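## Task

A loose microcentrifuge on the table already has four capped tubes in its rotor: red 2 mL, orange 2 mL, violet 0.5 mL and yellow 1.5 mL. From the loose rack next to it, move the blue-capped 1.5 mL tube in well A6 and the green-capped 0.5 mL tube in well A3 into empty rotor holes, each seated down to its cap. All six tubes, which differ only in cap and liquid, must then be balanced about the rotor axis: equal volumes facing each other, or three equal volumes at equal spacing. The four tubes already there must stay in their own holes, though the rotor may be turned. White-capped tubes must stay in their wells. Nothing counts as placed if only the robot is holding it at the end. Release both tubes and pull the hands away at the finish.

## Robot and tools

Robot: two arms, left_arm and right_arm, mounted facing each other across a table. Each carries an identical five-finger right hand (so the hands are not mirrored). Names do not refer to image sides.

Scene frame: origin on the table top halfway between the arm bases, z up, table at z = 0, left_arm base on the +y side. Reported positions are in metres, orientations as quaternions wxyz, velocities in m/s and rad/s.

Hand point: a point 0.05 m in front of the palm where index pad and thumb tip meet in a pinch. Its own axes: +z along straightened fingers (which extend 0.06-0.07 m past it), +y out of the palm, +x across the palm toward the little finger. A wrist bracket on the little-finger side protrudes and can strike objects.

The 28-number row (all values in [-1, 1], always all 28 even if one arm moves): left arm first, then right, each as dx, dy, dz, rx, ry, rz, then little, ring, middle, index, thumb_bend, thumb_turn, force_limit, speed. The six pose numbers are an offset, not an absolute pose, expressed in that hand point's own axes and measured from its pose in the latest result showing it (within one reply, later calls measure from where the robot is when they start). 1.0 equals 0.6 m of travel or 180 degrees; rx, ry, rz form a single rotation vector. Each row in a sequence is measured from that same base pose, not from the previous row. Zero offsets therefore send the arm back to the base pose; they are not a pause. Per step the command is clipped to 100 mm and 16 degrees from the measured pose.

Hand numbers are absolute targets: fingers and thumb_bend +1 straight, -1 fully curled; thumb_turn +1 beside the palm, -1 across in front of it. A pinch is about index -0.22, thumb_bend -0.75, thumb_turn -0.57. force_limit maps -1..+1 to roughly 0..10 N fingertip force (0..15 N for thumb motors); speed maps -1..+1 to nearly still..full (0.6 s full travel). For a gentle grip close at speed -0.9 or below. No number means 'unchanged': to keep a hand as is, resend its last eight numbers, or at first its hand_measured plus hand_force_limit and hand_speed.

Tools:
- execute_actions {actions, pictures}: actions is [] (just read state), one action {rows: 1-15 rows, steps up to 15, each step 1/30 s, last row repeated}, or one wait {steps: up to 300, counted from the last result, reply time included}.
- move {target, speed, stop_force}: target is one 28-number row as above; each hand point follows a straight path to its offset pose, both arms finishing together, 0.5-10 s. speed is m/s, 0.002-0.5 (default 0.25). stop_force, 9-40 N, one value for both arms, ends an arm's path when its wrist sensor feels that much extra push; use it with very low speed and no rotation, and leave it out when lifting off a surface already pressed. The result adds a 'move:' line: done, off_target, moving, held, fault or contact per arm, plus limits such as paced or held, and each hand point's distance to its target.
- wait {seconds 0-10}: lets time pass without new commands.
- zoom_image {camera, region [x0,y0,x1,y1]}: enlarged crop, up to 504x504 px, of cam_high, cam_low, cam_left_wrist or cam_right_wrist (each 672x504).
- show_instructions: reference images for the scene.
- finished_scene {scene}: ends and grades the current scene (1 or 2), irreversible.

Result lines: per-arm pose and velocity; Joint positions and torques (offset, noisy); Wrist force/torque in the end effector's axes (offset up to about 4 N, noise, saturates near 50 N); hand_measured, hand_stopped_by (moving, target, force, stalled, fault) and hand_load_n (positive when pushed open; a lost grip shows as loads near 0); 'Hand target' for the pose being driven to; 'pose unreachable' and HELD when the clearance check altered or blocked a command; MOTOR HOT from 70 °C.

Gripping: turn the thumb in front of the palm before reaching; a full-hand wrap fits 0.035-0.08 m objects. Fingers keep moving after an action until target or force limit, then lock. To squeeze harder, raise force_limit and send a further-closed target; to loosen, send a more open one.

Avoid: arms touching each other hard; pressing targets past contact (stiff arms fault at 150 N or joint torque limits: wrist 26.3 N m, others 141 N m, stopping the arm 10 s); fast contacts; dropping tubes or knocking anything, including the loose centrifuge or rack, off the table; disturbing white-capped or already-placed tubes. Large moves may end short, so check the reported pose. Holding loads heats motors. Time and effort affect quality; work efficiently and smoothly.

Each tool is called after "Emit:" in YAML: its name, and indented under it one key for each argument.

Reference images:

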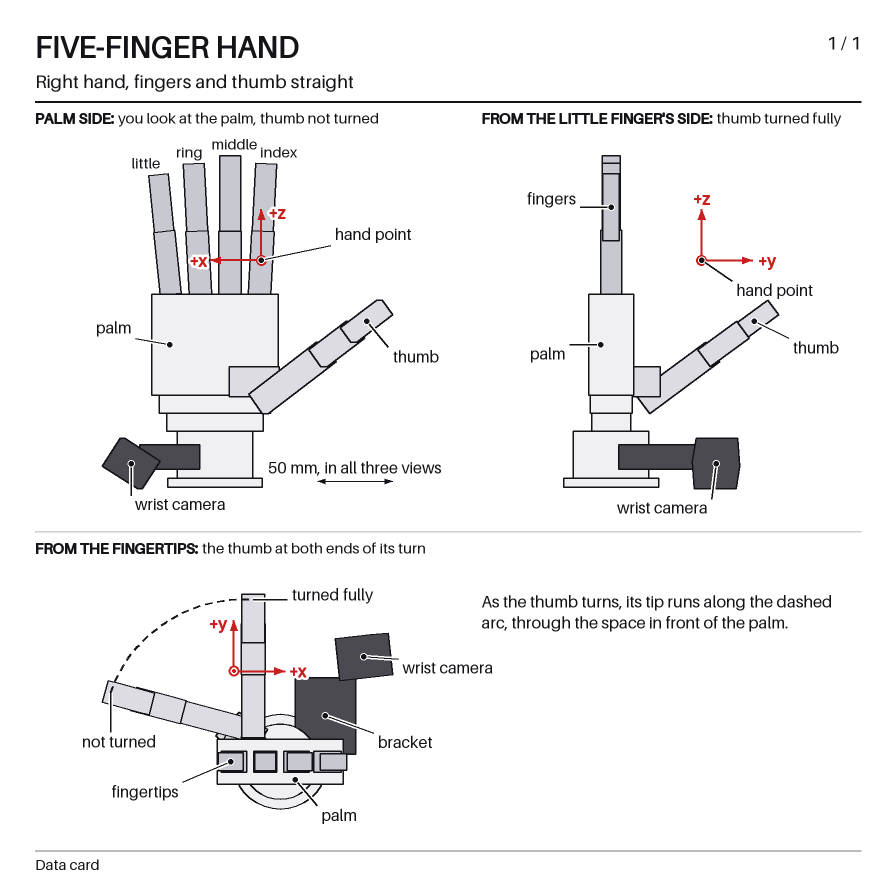

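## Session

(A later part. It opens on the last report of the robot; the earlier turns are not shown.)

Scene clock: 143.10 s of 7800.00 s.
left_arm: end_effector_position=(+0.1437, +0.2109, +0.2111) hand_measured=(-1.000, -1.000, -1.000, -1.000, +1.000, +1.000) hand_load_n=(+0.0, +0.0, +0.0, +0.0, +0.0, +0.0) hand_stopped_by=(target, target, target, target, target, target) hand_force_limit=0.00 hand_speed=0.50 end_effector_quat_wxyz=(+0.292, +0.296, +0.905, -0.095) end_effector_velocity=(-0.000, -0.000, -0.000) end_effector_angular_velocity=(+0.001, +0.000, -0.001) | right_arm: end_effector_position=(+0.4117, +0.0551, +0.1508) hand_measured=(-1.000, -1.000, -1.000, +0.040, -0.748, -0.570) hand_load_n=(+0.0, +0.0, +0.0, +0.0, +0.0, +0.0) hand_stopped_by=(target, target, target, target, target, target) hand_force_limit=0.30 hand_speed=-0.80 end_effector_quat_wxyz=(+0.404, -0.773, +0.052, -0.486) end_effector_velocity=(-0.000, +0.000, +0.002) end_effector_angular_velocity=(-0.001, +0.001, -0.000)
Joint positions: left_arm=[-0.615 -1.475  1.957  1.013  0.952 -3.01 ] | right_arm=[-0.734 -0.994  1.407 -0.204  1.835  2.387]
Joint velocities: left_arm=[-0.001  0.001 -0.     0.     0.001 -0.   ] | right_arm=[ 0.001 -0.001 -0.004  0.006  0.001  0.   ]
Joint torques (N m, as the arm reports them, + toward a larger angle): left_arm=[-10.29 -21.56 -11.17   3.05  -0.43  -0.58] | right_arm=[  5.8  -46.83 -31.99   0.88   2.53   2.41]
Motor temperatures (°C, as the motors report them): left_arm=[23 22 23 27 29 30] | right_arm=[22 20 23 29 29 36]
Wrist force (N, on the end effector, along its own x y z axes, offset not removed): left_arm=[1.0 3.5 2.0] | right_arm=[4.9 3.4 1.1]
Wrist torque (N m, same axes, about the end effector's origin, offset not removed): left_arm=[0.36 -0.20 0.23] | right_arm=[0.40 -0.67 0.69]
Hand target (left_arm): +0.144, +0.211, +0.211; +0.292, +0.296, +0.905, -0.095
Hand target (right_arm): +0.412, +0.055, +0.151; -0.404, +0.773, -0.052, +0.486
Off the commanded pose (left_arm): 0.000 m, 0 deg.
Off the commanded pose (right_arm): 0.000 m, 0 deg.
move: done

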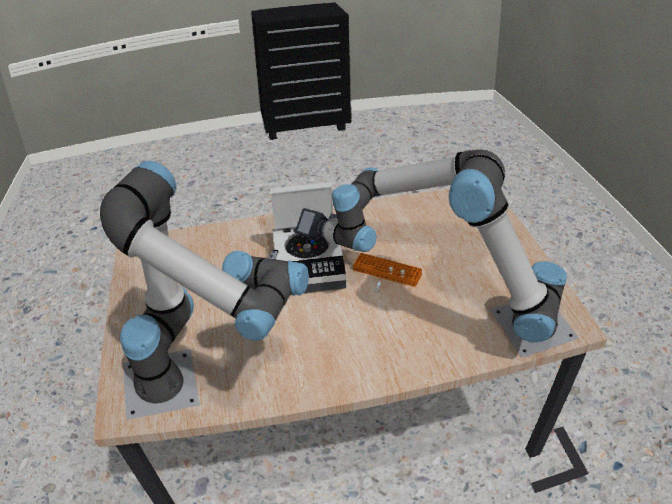

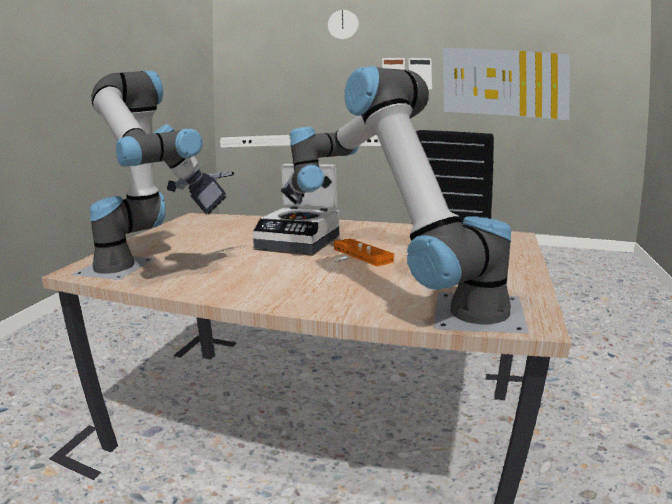

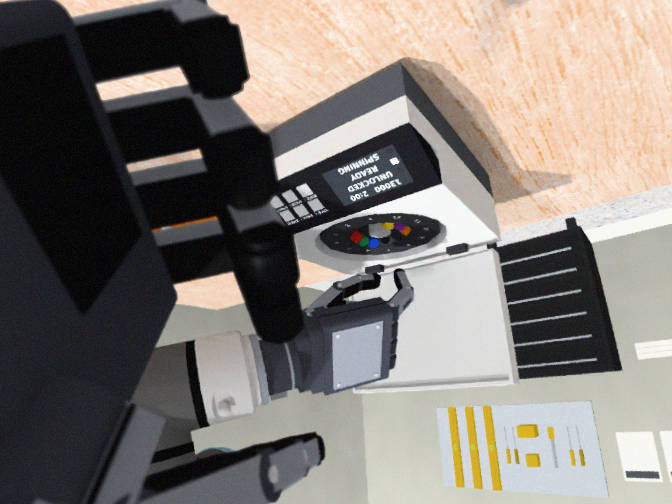

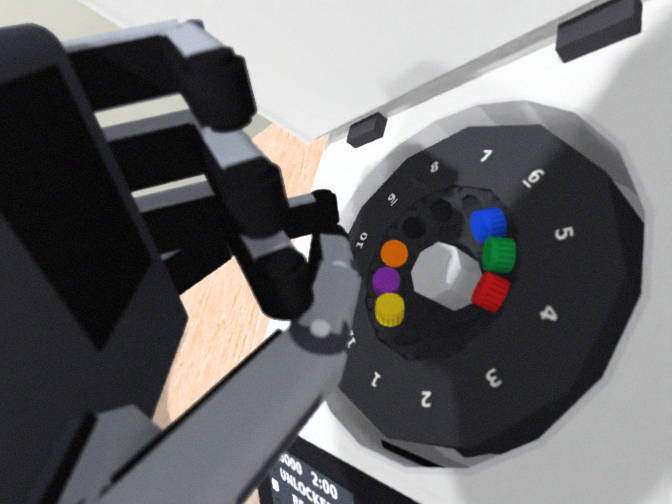

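Emit:
move:
  target: [0,0,0,0,0,0,-1,-1,-1,-1,1,1,0,0.5,-0.0677,0.152,-0.415,0,0,0,-1,-1,-1,0.15,-0.75,-0.57,0.3,-0.5]
  speed: 0.25

Scene clock: 154.23 s of 7800.00 s.
left_arm: end_effector_position=(+0.1437, +0.2109, +0.2111) hand_measured=(-1.000, -1.000, -1.000, -1.000, +1.000, +1.000) hand_load_n=(+0.0, +0.0, +0.0, +0.0, +0.0, +0.0) hand_stopped_by=(target, target, target, target, target, target) hand_force_limit=0.00 hand_speed=0.50 end_effector_quat_wxyz=(+0.292, +0.296, +0.905, -0.095) end_effector_velocity=(-0.000, -0.000, +0.000) end_effector_angular_velocity=(-0.000, -0.000, -0.001) | right_arm: end_effector_position=(+0.2216, -0.1294, +0.1105) hand_measured=(-1.000, -1.000, -1.000, +0.150, -0.748, -0.570) hand_load_n=(+0.0, +0.0, +0.0, +0.0, +0.0, +0.0) hand_stopped_by=(target, target, target, target, target, target) hand_force_limit=0.30 hand_speed=-0.50 end_effector_quat_wxyz=(+0.404, -0.773, +0.052, -0.486) end_effector_velocity=(-0.001, -0.002, -0.000) end_effector_angular_velocity=(-0.001, +0.000, -0.000)
Joint positions: left_arm=[-0.615 -1.475  1.957  1.013  0.952 -3.01 ] | right_arm=[-0.628 -1.443  2.179 -0.519  1.938  2.411]
Joint velocities: left_arm=[-0.001  0.    -0.001  0.    -0.    -0.   ] | right_arm=[ 0.001 -0.004  0.005 -0.     0.001  0.   ]
Joint torques (N m, as the arm reports them, + toward a larger angle): left_arm=[ -8.83 -21.67 -11.37   3.07  -0.59  -0.95] | right_arm=[  6.44 -26.11  -4.18  -3.2    2.34   2.07]
Motor temperatures (°C, as the motors report them): left_arm=[23 22 23 27 29 30] | right_arm=[22 20 23 29 29 36]
Wrist force (N, on the end effector, along its own x y z axes, offset not removed): left_arm=[1.9 3.4 -1.4] | right_arm=[0.8 3.3 -0.7]
Wrist torque (N m, same axes, about the end effector's origin, offset not removed): left_arm=[0.50 -0.35 0.18] | right_arm=[0.73 -0.09 0.42]
Hand target (left_arm): +0.144, +0.211, +0.211; +0.292, +0.296, +0.905, -0.095
Hand target (right_arm): +0.221, -0.130, +0.111; -0.404, +0.773, -0.052, +0.486
Off the commanded pose (left_arm): 0.000 m, 0 deg.
Off the commanded pose (right_arm): 0.000 m, 0 deg.
move: done

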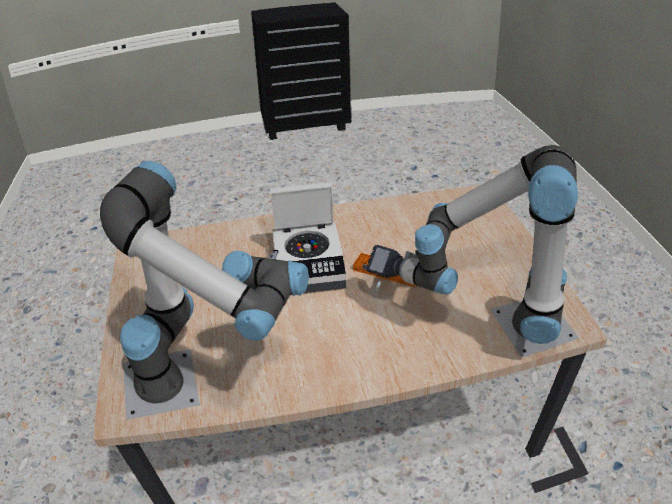

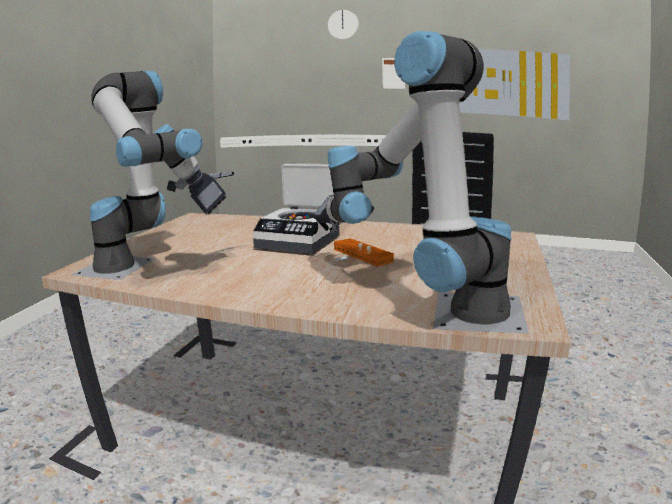

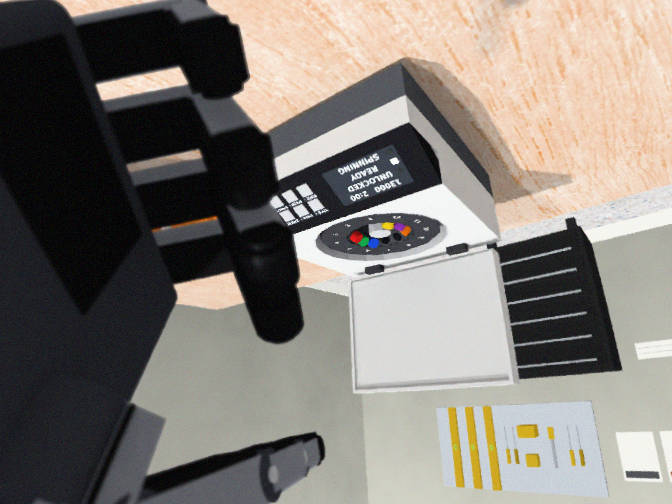

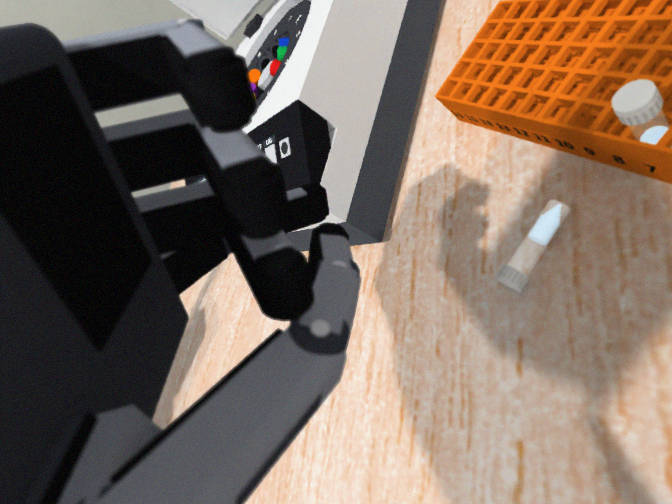

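Emit:
move:
  target: [0,0,0,0,0,0,-1,-1,-1,-1,1,1,0,0.5,-0.062,0.1107,0.0343,0.059,-0.056,-0.0167,-1,-1,-1,0.2,-0.75,-0.57,0.3,-0.5]
  speed: 0.12

Emit:
zoom_image:
  camera: "cam_low"
  region: [300,200,420,290]

Scene clock: 158.57 s of 7800.00 s.
left_arm: end_effector_position=(+0.1437, +0.2109, +0.2111) hand_measured=(-1.000, -1.000, -1.000, -1.000, +1.000, +1.000) hand_load_n=(+0.0, +0.0, +0.0, +0.0, +0.0, +0.0) hand_stopped_by=(target, target, target, target, target, target) hand_force_limit=0.00 hand_speed=0.50 end_effector_quat_wxyz=(+0.292, +0.296, +0.905, -0.095) end_effector_velocity=(-0.000, -0.000, +0.000) end_effector_angular_velocity=(+0.000, -0.000, -0.001) | right_arm: end_effector_position=(+0.2393, -0.1444, +0.0351) hand_measured=(-1.000, -1.000, -1.000, +0.200, -0.748, -0.570) hand_load_n=(+0.0, +0.0, +0.0, +0.0, +0.0, +0.0) hand_stopped_by=(target, target, target, target, target, target) hand_force_limit=0.30 hand_speed=-0.50 end_effector_quat_wxyz=(-0.464, +0.773, +0.049, +0.430) end_effector_velocity=(+0.001, -0.000, -0.001) end_effector_angular_velocity=(+0.002, -0.001, +0.007)
Joint positions: left_arm=[-0.615 -1.475  1.957  1.013  0.952 -3.01 ] | right_arm=[-0.905 -1.364  2.379 -0.81   1.413  2.298]
Joint velocities: left_arm=[-0.    -0.    -0.001  0.001 -0.     0.001] | right_arm=[-0.009  0.004  0.003 -0.008 -0.015 -0.002]
Joint torques (N m, as the arm reports them, + toward a larger angle): left_arm=[-10.72 -21.6  -10.54   2.95  -0.28  -0.75] | right_arm=[ -8.88 -11.81   0.55  -3.12  -2.84  -2.33]
Motor temperatures (°C, as the motors report them): left_arm=[23 22 23 27 29 30] | right_arm=[22 20 23 29 29 36]
Wrist force (N, on the end effector, along its own x y z axes, offset not removed): left_arm=[2.4 2.6 -1.1] | right_arm=[2.1 0.6 -3.6]
Wrist torque (N m, same axes, about the end effector's origin, offset not removed): left_arm=[0.50 -0.34 0.15] | right_arm=[0.40 -0.22 0.39]
Hand target (left_arm): +0.144, +0.211, +0.211; +0.292, +0.296, +0.905, -0.095
Hand target (right_arm): +0.239, -0.144, +0.035; -0.464, +0.773, +0.049, +0.430
Off the commanded pose (left_arm): 0.000 m, 0 deg.
Off the commanded pose (right_arm): 0.000 m, 0 deg.
move: done

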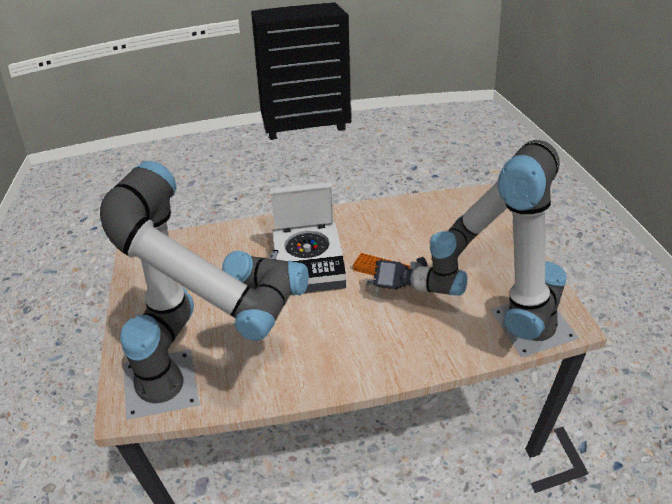

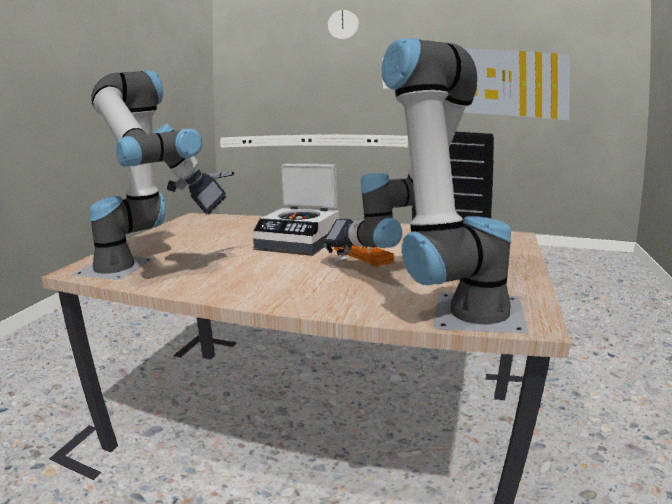

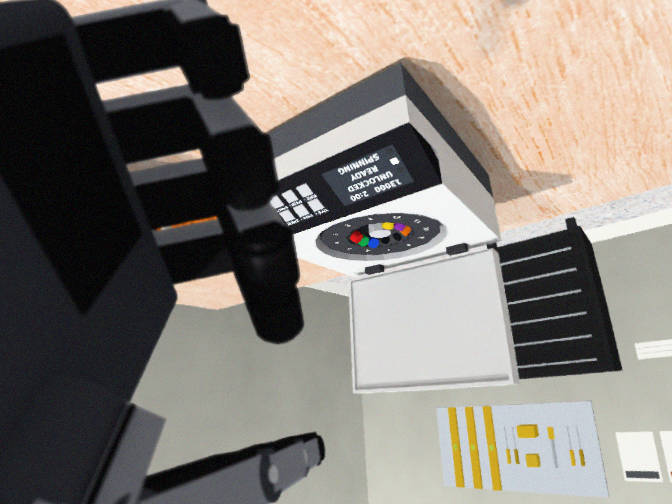

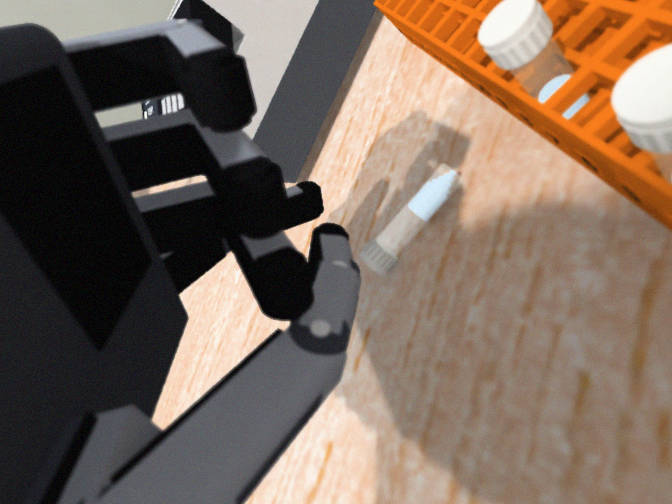

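Region (300, 200, 420, 290) of cam_low's 672x504 image, scaled by 4.200, with more detail than that image has; it fills the top 378 rows of this view, and the rest is white.

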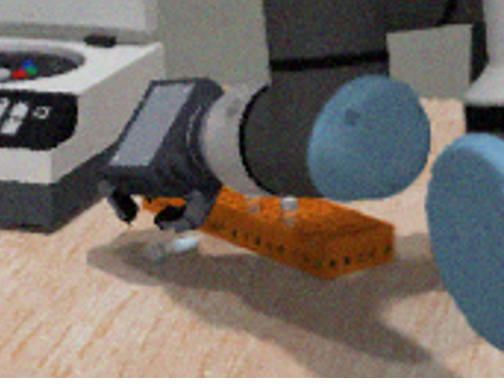

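Emit:
move:
  target: [0,0,0,0,0,0,-1,-1,-1,-1,1,1,0,0.5,-0.0212,0.0158,-0.004,0,0,0,-1,-1,-1,0.2,-0.75,-0.57,0.3,-0.5]
  speed: 0.04

Emit:
zoom_image:
  camera: "cam_low"
  region: [310,225,380,275]

Emit:
zoom_image:
  camera: "cam_right_wrist"
  region: [260,120,460,280]

Scene clock: 160.90 s of 7800.00 s.
left_arm: end_effector_position=(+0.1437, +0.2109, +0.2111) hand_measured=(-1.000, -1.000, -1.000, -1.000, +1.000, +1.000) hand_load_n=(+0.0, +0.0, +0.0, +0.0, +0.0, +0.0) hand_stopped_by=(target, target, target, target, target, target) hand_force_limit=0.00 hand_speed=0.50 end_effector_quat_wxyz=(+0.292, +0.296, +0.905, -0.095) end_effector_velocity=(-0.000, -0.000, +0.000) end_effector_angular_velocity=(-0.001, +0.001, -0.000) | right_arm: end_effector_position=(+0.2344, -0.1475, +0.0204) hand_measured=(-1.000, -1.000, -1.000, +0.200, -0.748, -0.570) hand_load_n=(+0.0, +0.0, +0.0, +0.0, +0.0, +0.0) hand_stopped_by=(target, target, target, target, target, target) hand_force_limit=0.30 hand_speed=-0.50 end_effector_quat_wxyz=(-0.464, +0.773, +0.049, +0.430) end_effector_velocity=(-0.001, -0.000, -0.002) end_effector_angular_velocity=(-0.000, +0.001, +0.001)
Joint positions: left_arm=[-0.615 -1.475  1.957  1.013  0.952 -3.01 ] | right_arm=[-0.901 -1.329  2.402 -0.868  1.416  2.299]
Joint velocities: left_arm=[ 0.    -0.    -0.001 -0.001 -0.     0.   ] | right_arm=[ 0.001  0.006  0.004 -0.008  0.001  0.   ]
Joint torques (N m, as the arm reports them, + toward a larger angle): left_arm=[-10.52 -21.73 -11.19   2.82  -0.45  -0.75] | right_arm=[  6.22 -14.42   1.35  -3.16   2.18   2.06]
Motor temperatures (°C, as the motors report them): left_arm=[23 22 23 27 29 30] | right_arm=[22 20 23 29 29 36]
Wrist force (N, on the end effector, along its own x y z axes, offset not removed): left_arm=[-0.5 3.8 1.4] | right_arm=[4.2 0.1 -0.1]
Wrist torque (N m, same axes, about the end effector's origin, offset not removed): left_arm=[0.47 0.04 0.04] | right_arm=[0.08 -0.55 0.32]
Hand target (left_arm): +0.144, +0.211, +0.211; +0.292, +0.296, +0.905, -0.095
Hand target (right_arm): +0.234, -0.148, +0.020; -0.464, +0.773, +0.049, +0.430
Off the commanded pose (left_arm): 0.000 m, 0 deg.
Off the commanded pose (right_arm): 0.000 m, 0 deg.
move: done

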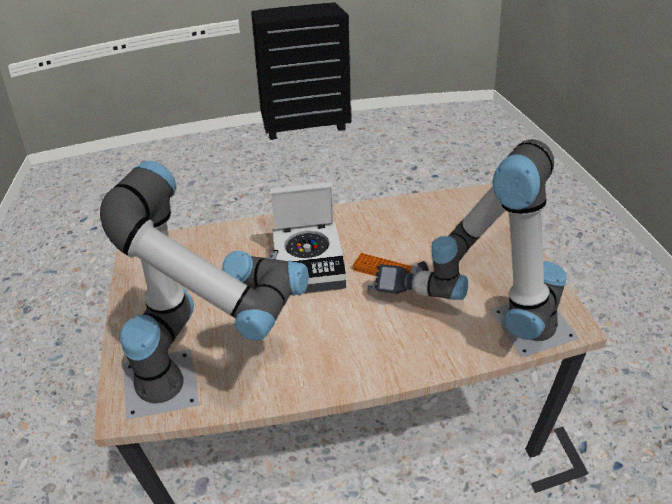

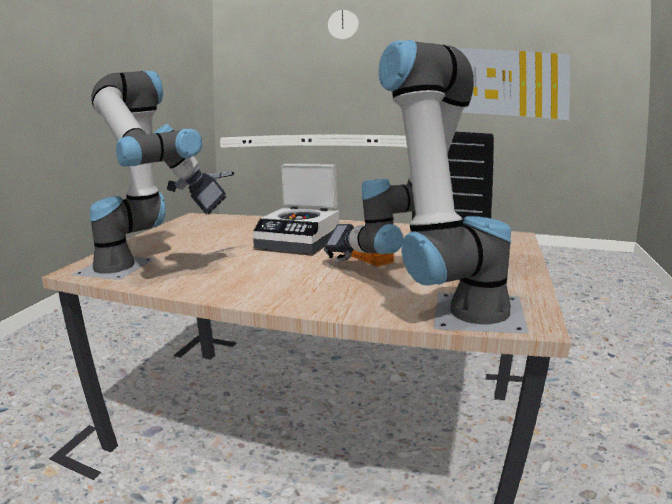

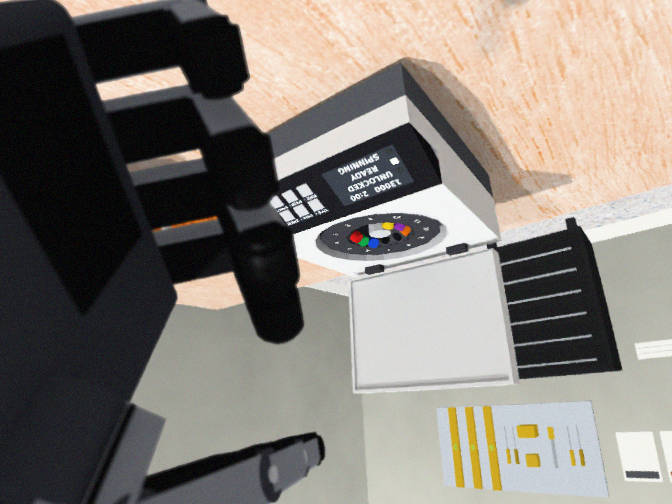

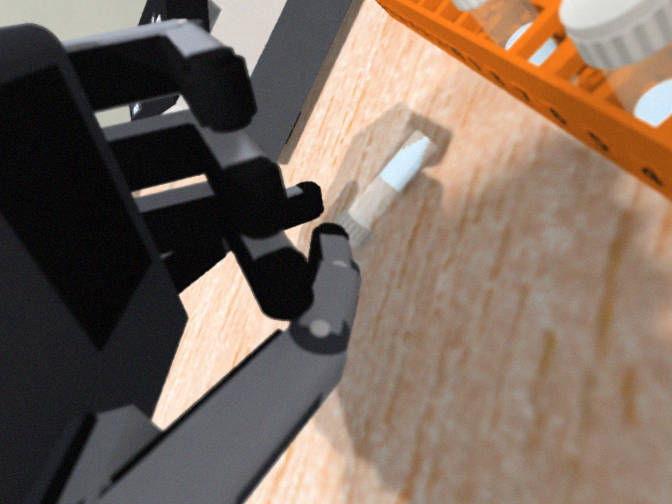

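Region (310, 225, 380, 275) of cam_low's 672x504 image, scaled by 7.200, with more detail than that image has; it fills the top 360 rows of this view, and the rest is white.

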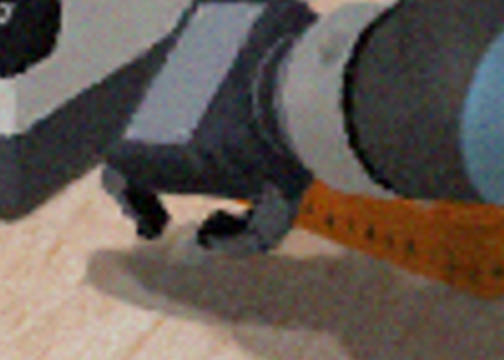

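Region (260, 120, 460, 280) of cam_right_wrist's 672x504 image, scaled by 2.520, with more detail than that image has; it fills the top 403 rows of this view, and the rest is white.

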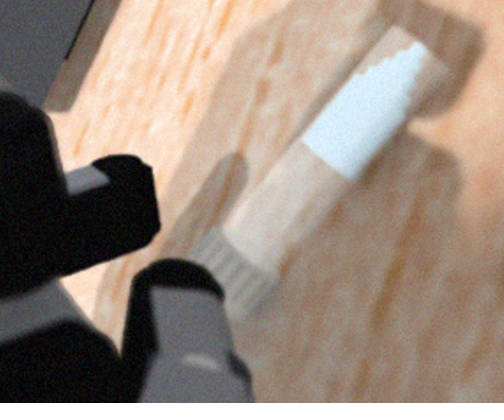

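Emit:
move:
  target: [0,0,0,0,0,0,-1,-1,-1,-1,1,1,0,0.5,-0.0142,0.0135,0.004,0,0,0,-1,-1,-1,0.2,-0.75,-0.57,0.3,-0.5]
  speed: 0.006
  stop_force: 9

Emit:
zoom_image:
  camera: "cam_low"
  region: [310,225,380,275]

Emit:
zoom_image:
  camera: "cam_right_wrist"
  region: [260,120,460,280]

Scene clock: 163.87 s of 7800.00 s.
left_arm: end_effector_position=(+0.1437, +0.2109, +0.2111) hand_measured=(-1.000, -1.000, -1.000, -1.000, +1.000, +1.000) hand_load_n=(+0.0, +0.0, +0.0, +0.0, +0.0, +0.0) hand_stopped_by=(target, target, target, target, target, target) hand_force_limit=0.00 hand_speed=0.50 end_effector_quat_wxyz=(+0.292, +0.296, +0.905, -0.095) end_effector_velocity=(+0.000, -0.000, +0.000) end_effector_angular_velocity=(-0.002, +0.001, +0.001) | right_arm: end_effector_position=(+0.2343, -0.1475, +0.0109) hand_measured=(-1.000, -1.000, -1.000, +0.200, -0.748, -0.570) hand_load_n=(+0.0, +0.0, +0.0, +1.0, +0.0, +0.0) hand_stopped_by=(target, target, target, target, target, target) hand_force_limit=0.30 hand_speed=-0.50 end_effector_quat_wxyz=(-0.464, +0.773, +0.049, +0.430) end_effector_velocity=(+0.000, -0.001, +0.001) end_effector_angular_velocity=(-0.003, +0.003, -0.002)
Joint positions: left_arm=[-0.615 -1.475  1.957  1.013  0.952 -3.01 ] | right_arm=[-0.901 -1.3    2.408 -0.903  1.416  2.299]
Joint velocities: left_arm=[ 0.001 -0.    -0.001 -0.001  0.    -0.001] | right_arm=[-0.001 -0.007 -0.001  0.011  0.001 -0.   ]
Joint torques (N m, as the arm reports them, + toward a larger angle): left_arm=[-10.06 -21.41 -10.56   3.21  -0.22  -0.85] | right_arm=[  0.95 -19.38 -10.26   3.43  -1.22   1.56]
Motor temperatures (°C, as the motors report them): left_arm=[23 22 23 27 29 30] | right_arm=[22 20 23 29 29 36]
Wrist force (N, on the end effector, along its own x y z axes, offset not removed): left_arm=[1.3 3.4 0.3] | right_arm=[6.9 -7.6 -3.7]
Wrist torque (N m, same axes, about the end effector's origin, offset not removed): left_arm=[0.45 -0.13 0.12] | right_arm=[0.26 0.35 0.16]
Hand target (left_arm): +0.144, +0.211, +0.211; +0.292, +0.296, +0.905, -0.095
Hand target (right_arm): +0.234, -0.147, +0.011; -0.464, +0.773, +0.049, +0.430
Off the commanded pose (left_arm): 0.000 m, 0 deg.
Off the commanded pose (right_arm): 0.003 m, 0 deg.
move: contact (right_arm)

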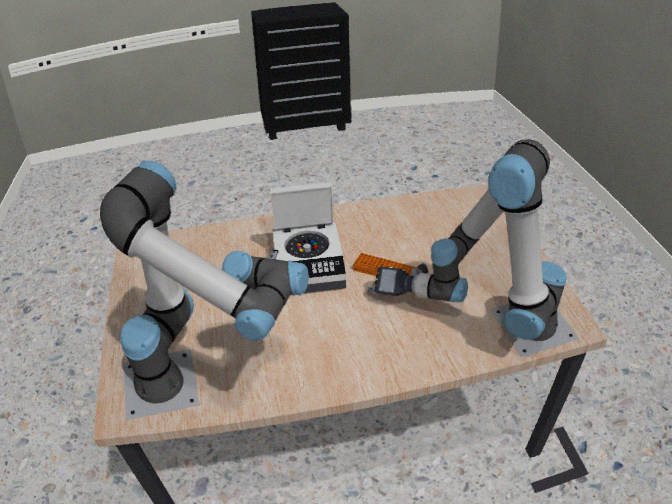

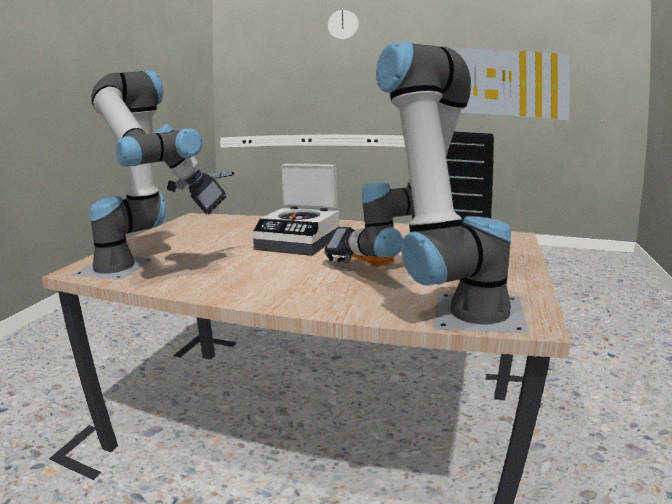

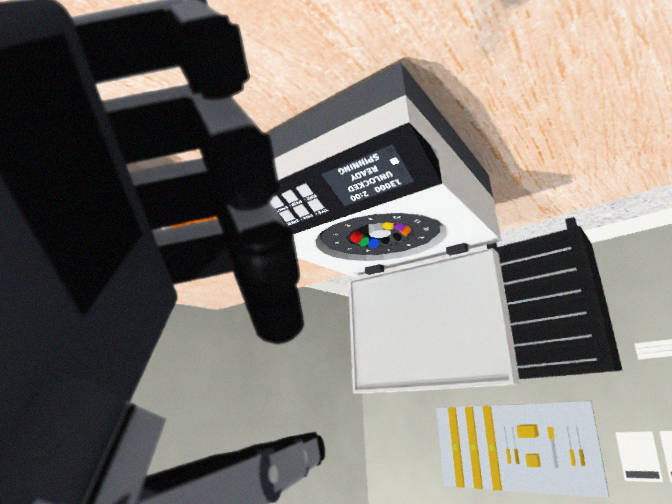

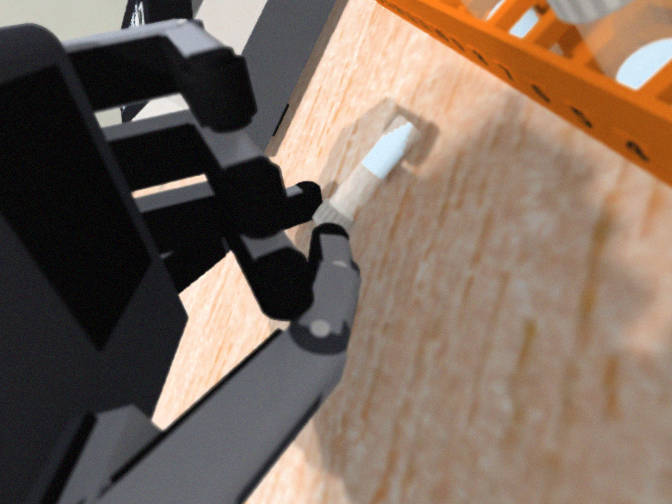

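Region (310, 225, 380, 275) of cam_low's 672x504 image, scaled by 7.200, with more detail than that image has; it fills the top 360 rows of this view, and the rest is white.

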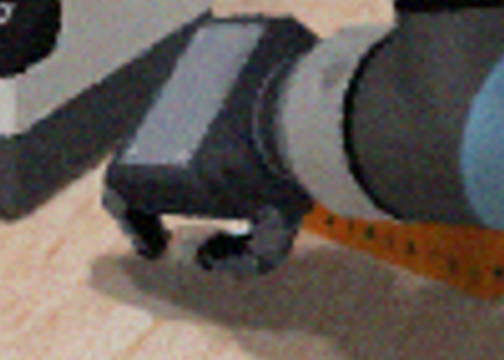

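Region (260, 120, 460, 280) of cam_right_wrist's 672x504 image, scaled by 2.520, with more detail than that image has; it fills the top 403 rows of this view, and the rest is white.

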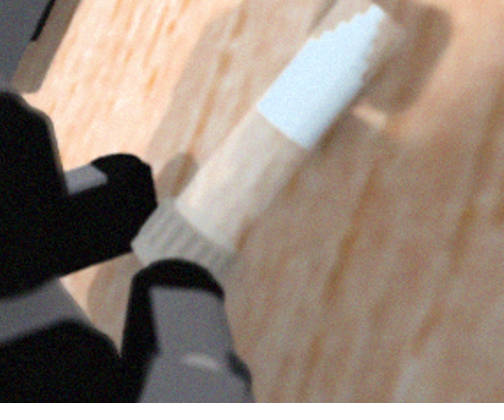

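Emit:
move:
  target: [0,0,0,0,0,0,-1,-1,-1,-1,1,1,0,0.5,0.0012,-0.0021,0.0029,0,0,0,-1,-1,-1,0.2,-0.75,-0.57,0.3,-0.5]
  speed: 0.01

Emit:
move:
  target: [0,0,0,0,0,0,-1,-1,-1,-1,1,1,0,0.5,0,0,0,0,0,0,-1,-1,-1,-0.25,-0.75,-0.57,0.2,-0.9]
  speed: 0.01

Emit:
zoom_image:
  camera: "cam_right_wrist"
  region: [260,120,460,280]

Scene clock: 165.63 s of 7800.00 s.
left_arm: end_effector_position=(+0.1437, +0.2109, +0.2111) hand_measured=(-1.000, -1.000, -1.000, -1.000, +1.000, +1.000) hand_load_n=(+0.0, +0.0, +0.0, +0.0, +0.0, +0.0) hand_stopped_by=(target, target, target, target, target, target) hand_force_limit=0.00 hand_speed=0.50 end_effector_quat_wxyz=(+0.292, +0.296, +0.905, -0.095) end_effector_velocity=(+0.000, +0.000, -0.000) end_effector_angular_velocity=(-0.001, +0.001, +0.001) | right_arm: end_effector_position=(+0.2352, -0.1458, +0.0119) hand_measured=(-1.000, -1.000, -1.000, +0.200, -0.748, -0.570) hand_load_n=(+0.0, +0.0, +0.0, -0.5, +0.0, +0.0) hand_stopped_by=(target, target, target, target, target, target) hand_force_limit=0.30 hand_speed=-0.50 end_effector_quat_wxyz=(-0.464, +0.773, +0.049, +0.430) end_effector_velocity=(+0.000, +0.001, +0.000) end_effector_angular_velocity=(-0.000, +0.000, +0.001)
Joint positions: left_arm=[-0.615 -1.475  1.957  1.013  0.952 -3.01 ] | right_arm=[-0.899 -1.3    2.401 -0.898  1.419  2.3  ]
Joint velocities: left_arm=[ 0.001 -0.001  0.    -0.001  0.    -0.   ] | right_arm=[ 0.001  0.001 -0.003  0.003  0.     0.   ]
Joint torques (N m, as the arm reports them, + toward a larger angle): left_arm=[ -9.61 -21.86 -10.9    3.    -0.32  -0.68] | right_arm=[  6.11 -13.05 -22.4    1.47   2.12   2.33]
Motor temperatures (°C, as the motors report them): left_arm=[23 22 23 27 29 30] | right_arm=[22 20 23 29 29 36]
Wrist force (N, on the end effector, along its own x y z axes, offset not removed): left_arm=[-1.1 2.8 0.6] | right_arm=[2.2 0.3 -2.1]
Wrist torque (N m, same axes, about the end effector's origin, offset not removed): left_arm=[0.30 0.27 0.11] | right_arm=[0.53 0.28 0.31]
Hand target (left_arm): +0.144, +0.211, +0.211; +0.292, +0.296, +0.905, -0.095
Hand target (right_arm): +0.235, -0.146, +0.012; -0.464, +0.773, +0.049, +0.430
Off the commanded pose (left_arm): 0.000 m, 0 deg.
Off the commanded pose (right_arm): 0.000 m, 0 deg.
move: done

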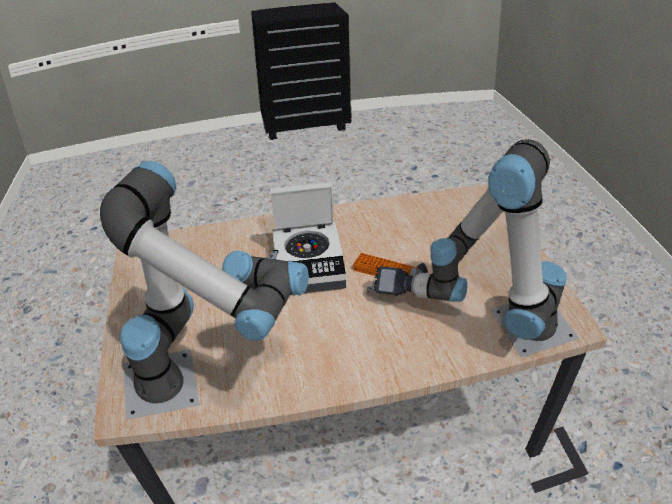

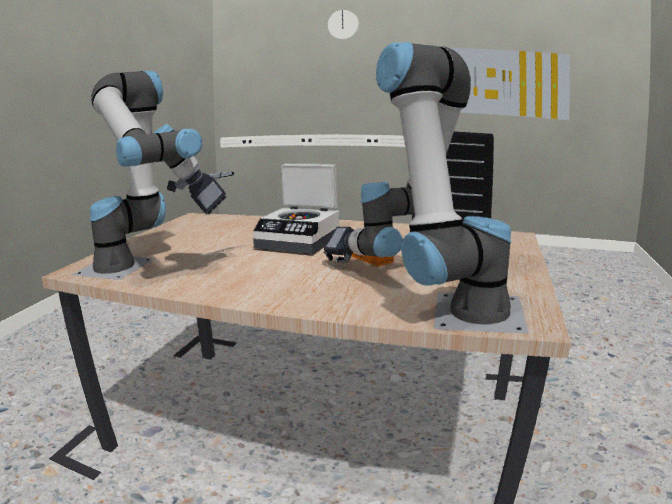

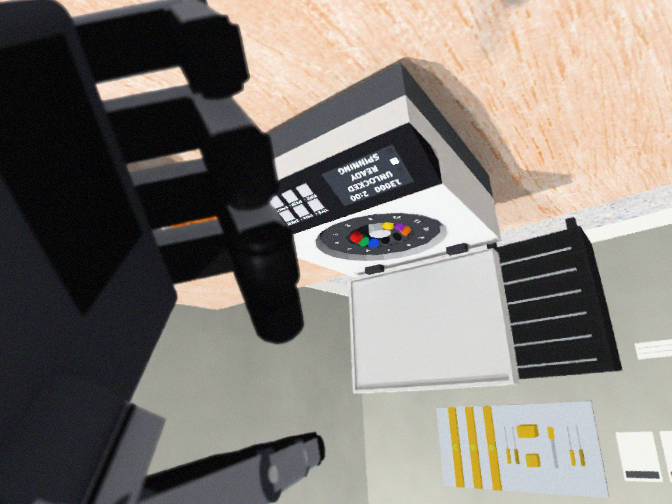

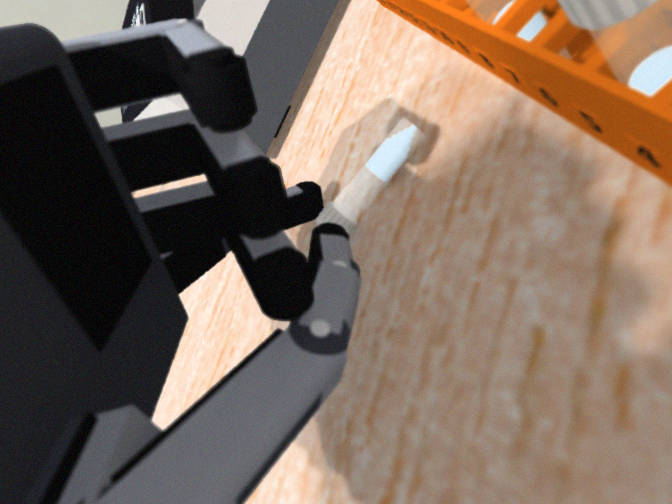

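Scene clock: 167.37 s of 7800.00 s.
left_arm: end_effector_position=(+0.1437, +0.2109, +0.2111) hand_measured=(-1.000, -1.000, -1.000, -1.000, +1.000, +1.000) hand_load_n=(+0.0, +0.0, +0.0, +0.0, +0.0, +0.0) hand_stopped_by=(target, target, target, target, target, target) hand_force_limit=0.00 hand_speed=0.50 end_effector_quat_wxyz=(+0.292, +0.296, +0.905, -0.095) end_effector_velocity=(-0.000, -0.000, +0.000) end_effector_angular_velocity=(-0.001, +0.001, -0.000) | right_arm: end_effector_position=(+0.2352, -0.1458, +0.0119) hand_measured=(-1.000, -1.000, -1.000, -0.048, -0.748, -0.570) hand_load_n=(+0.0, +0.0, +0.0, +5.5, +0.0, +0.0) hand_stopped_by=(target, target, target, force, target, target) hand_force_limit=0.20 hand_speed=-0.90 end_effector_quat_wxyz=(-0.464, +0.773, +0.049, +0.430) end_effector_velocity=(+0.001, +0.000, +0.001) end_effector_angular_velocity=(+0.001, -0.002, -0.002)
Joint positions: left_arm=[-0.615 -1.475  1.957  1.013  0.952 -3.01 ] | right_arm=[-0.899 -1.3    2.401 -0.898  1.419  2.3  ]
Joint velocities: left_arm=[-0.    -0.    -0.001 -0.    -0.     0.   ] | right_arm=[-0.    -0.    -0.002 -0.     0.002  0.   ]
Joint torques (N m, as the arm reports them, + toward a larger angle): left_arm=[ -9.73 -21.05 -11.     3.01  -0.44  -0.55] | right_arm=[ -8.75 -12.02  15.39   5.76  -2.66   1.53]
Motor temperatures (°C, as the motors report them): left_arm=[23 22 23 27 29 30] | right_arm=[22 20 23 29 29 36]
Wrist force (N, on the end effector, along its own x y z axes, offset not removed): left_arm=[-2.2 2.4 3.6] | right_arm=[17.5 -14.6 -1.2]
Wrist torque (N m, same axes, about the end effector's origin, offset not removed): left_arm=[0.29 0.13 -0.12] | right_arm=[0.85 0.14 0.32]
Hand target (left_arm): +0.144, +0.211, +0.211; +0.292, +0.296, +0.905, -0.095
Hand target (right_arm): +0.235, -0.146, +0.012; -0.464, +0.773, +0.049, +0.430
Off the commanded pose (left_arm): 0.000 m, 0 deg.
Off the commanded pose (right_arm): 0.000 m, 0 deg.
move: done

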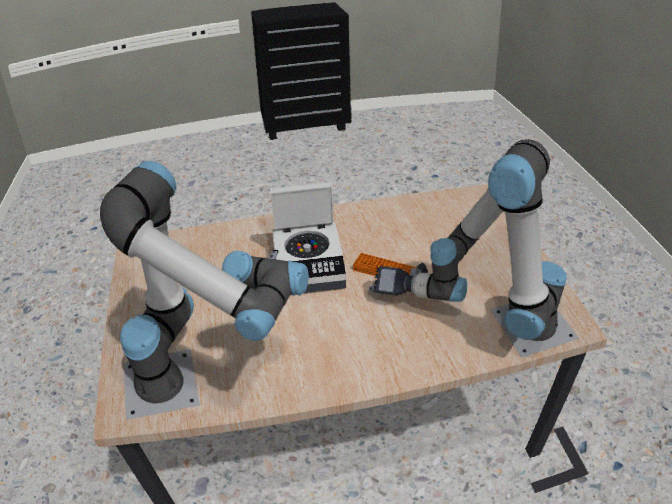

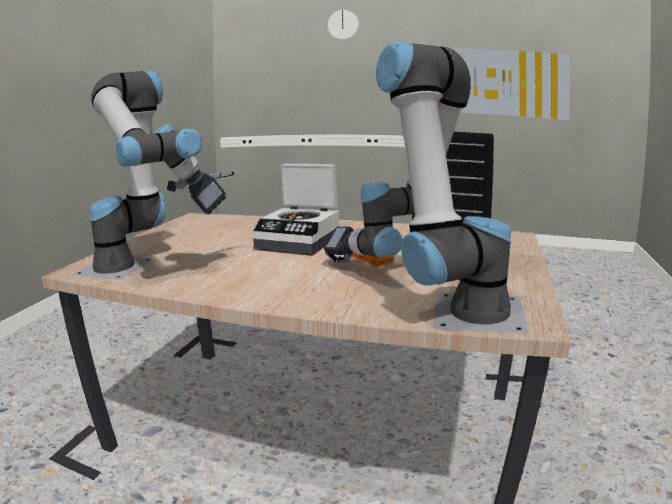

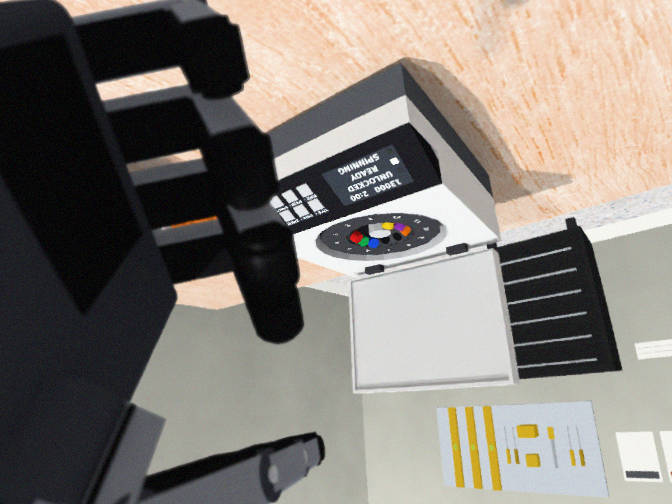

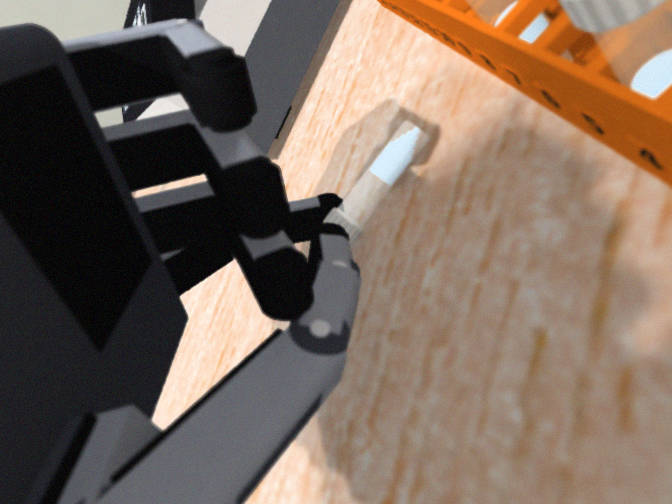

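Region (260, 120, 460, 280) of cam_right_wrist's 672x504 image, scaled by 2.520, with more detail than that image has; it fills the top 403 rows of this view, and the rest is white.

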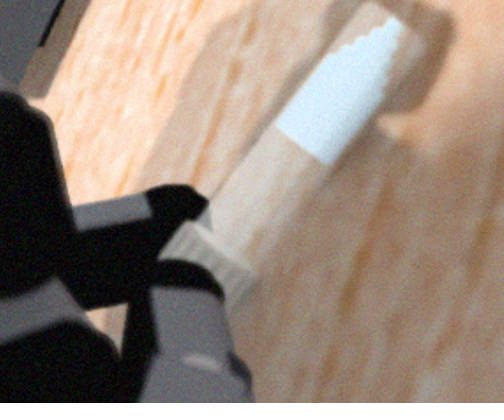

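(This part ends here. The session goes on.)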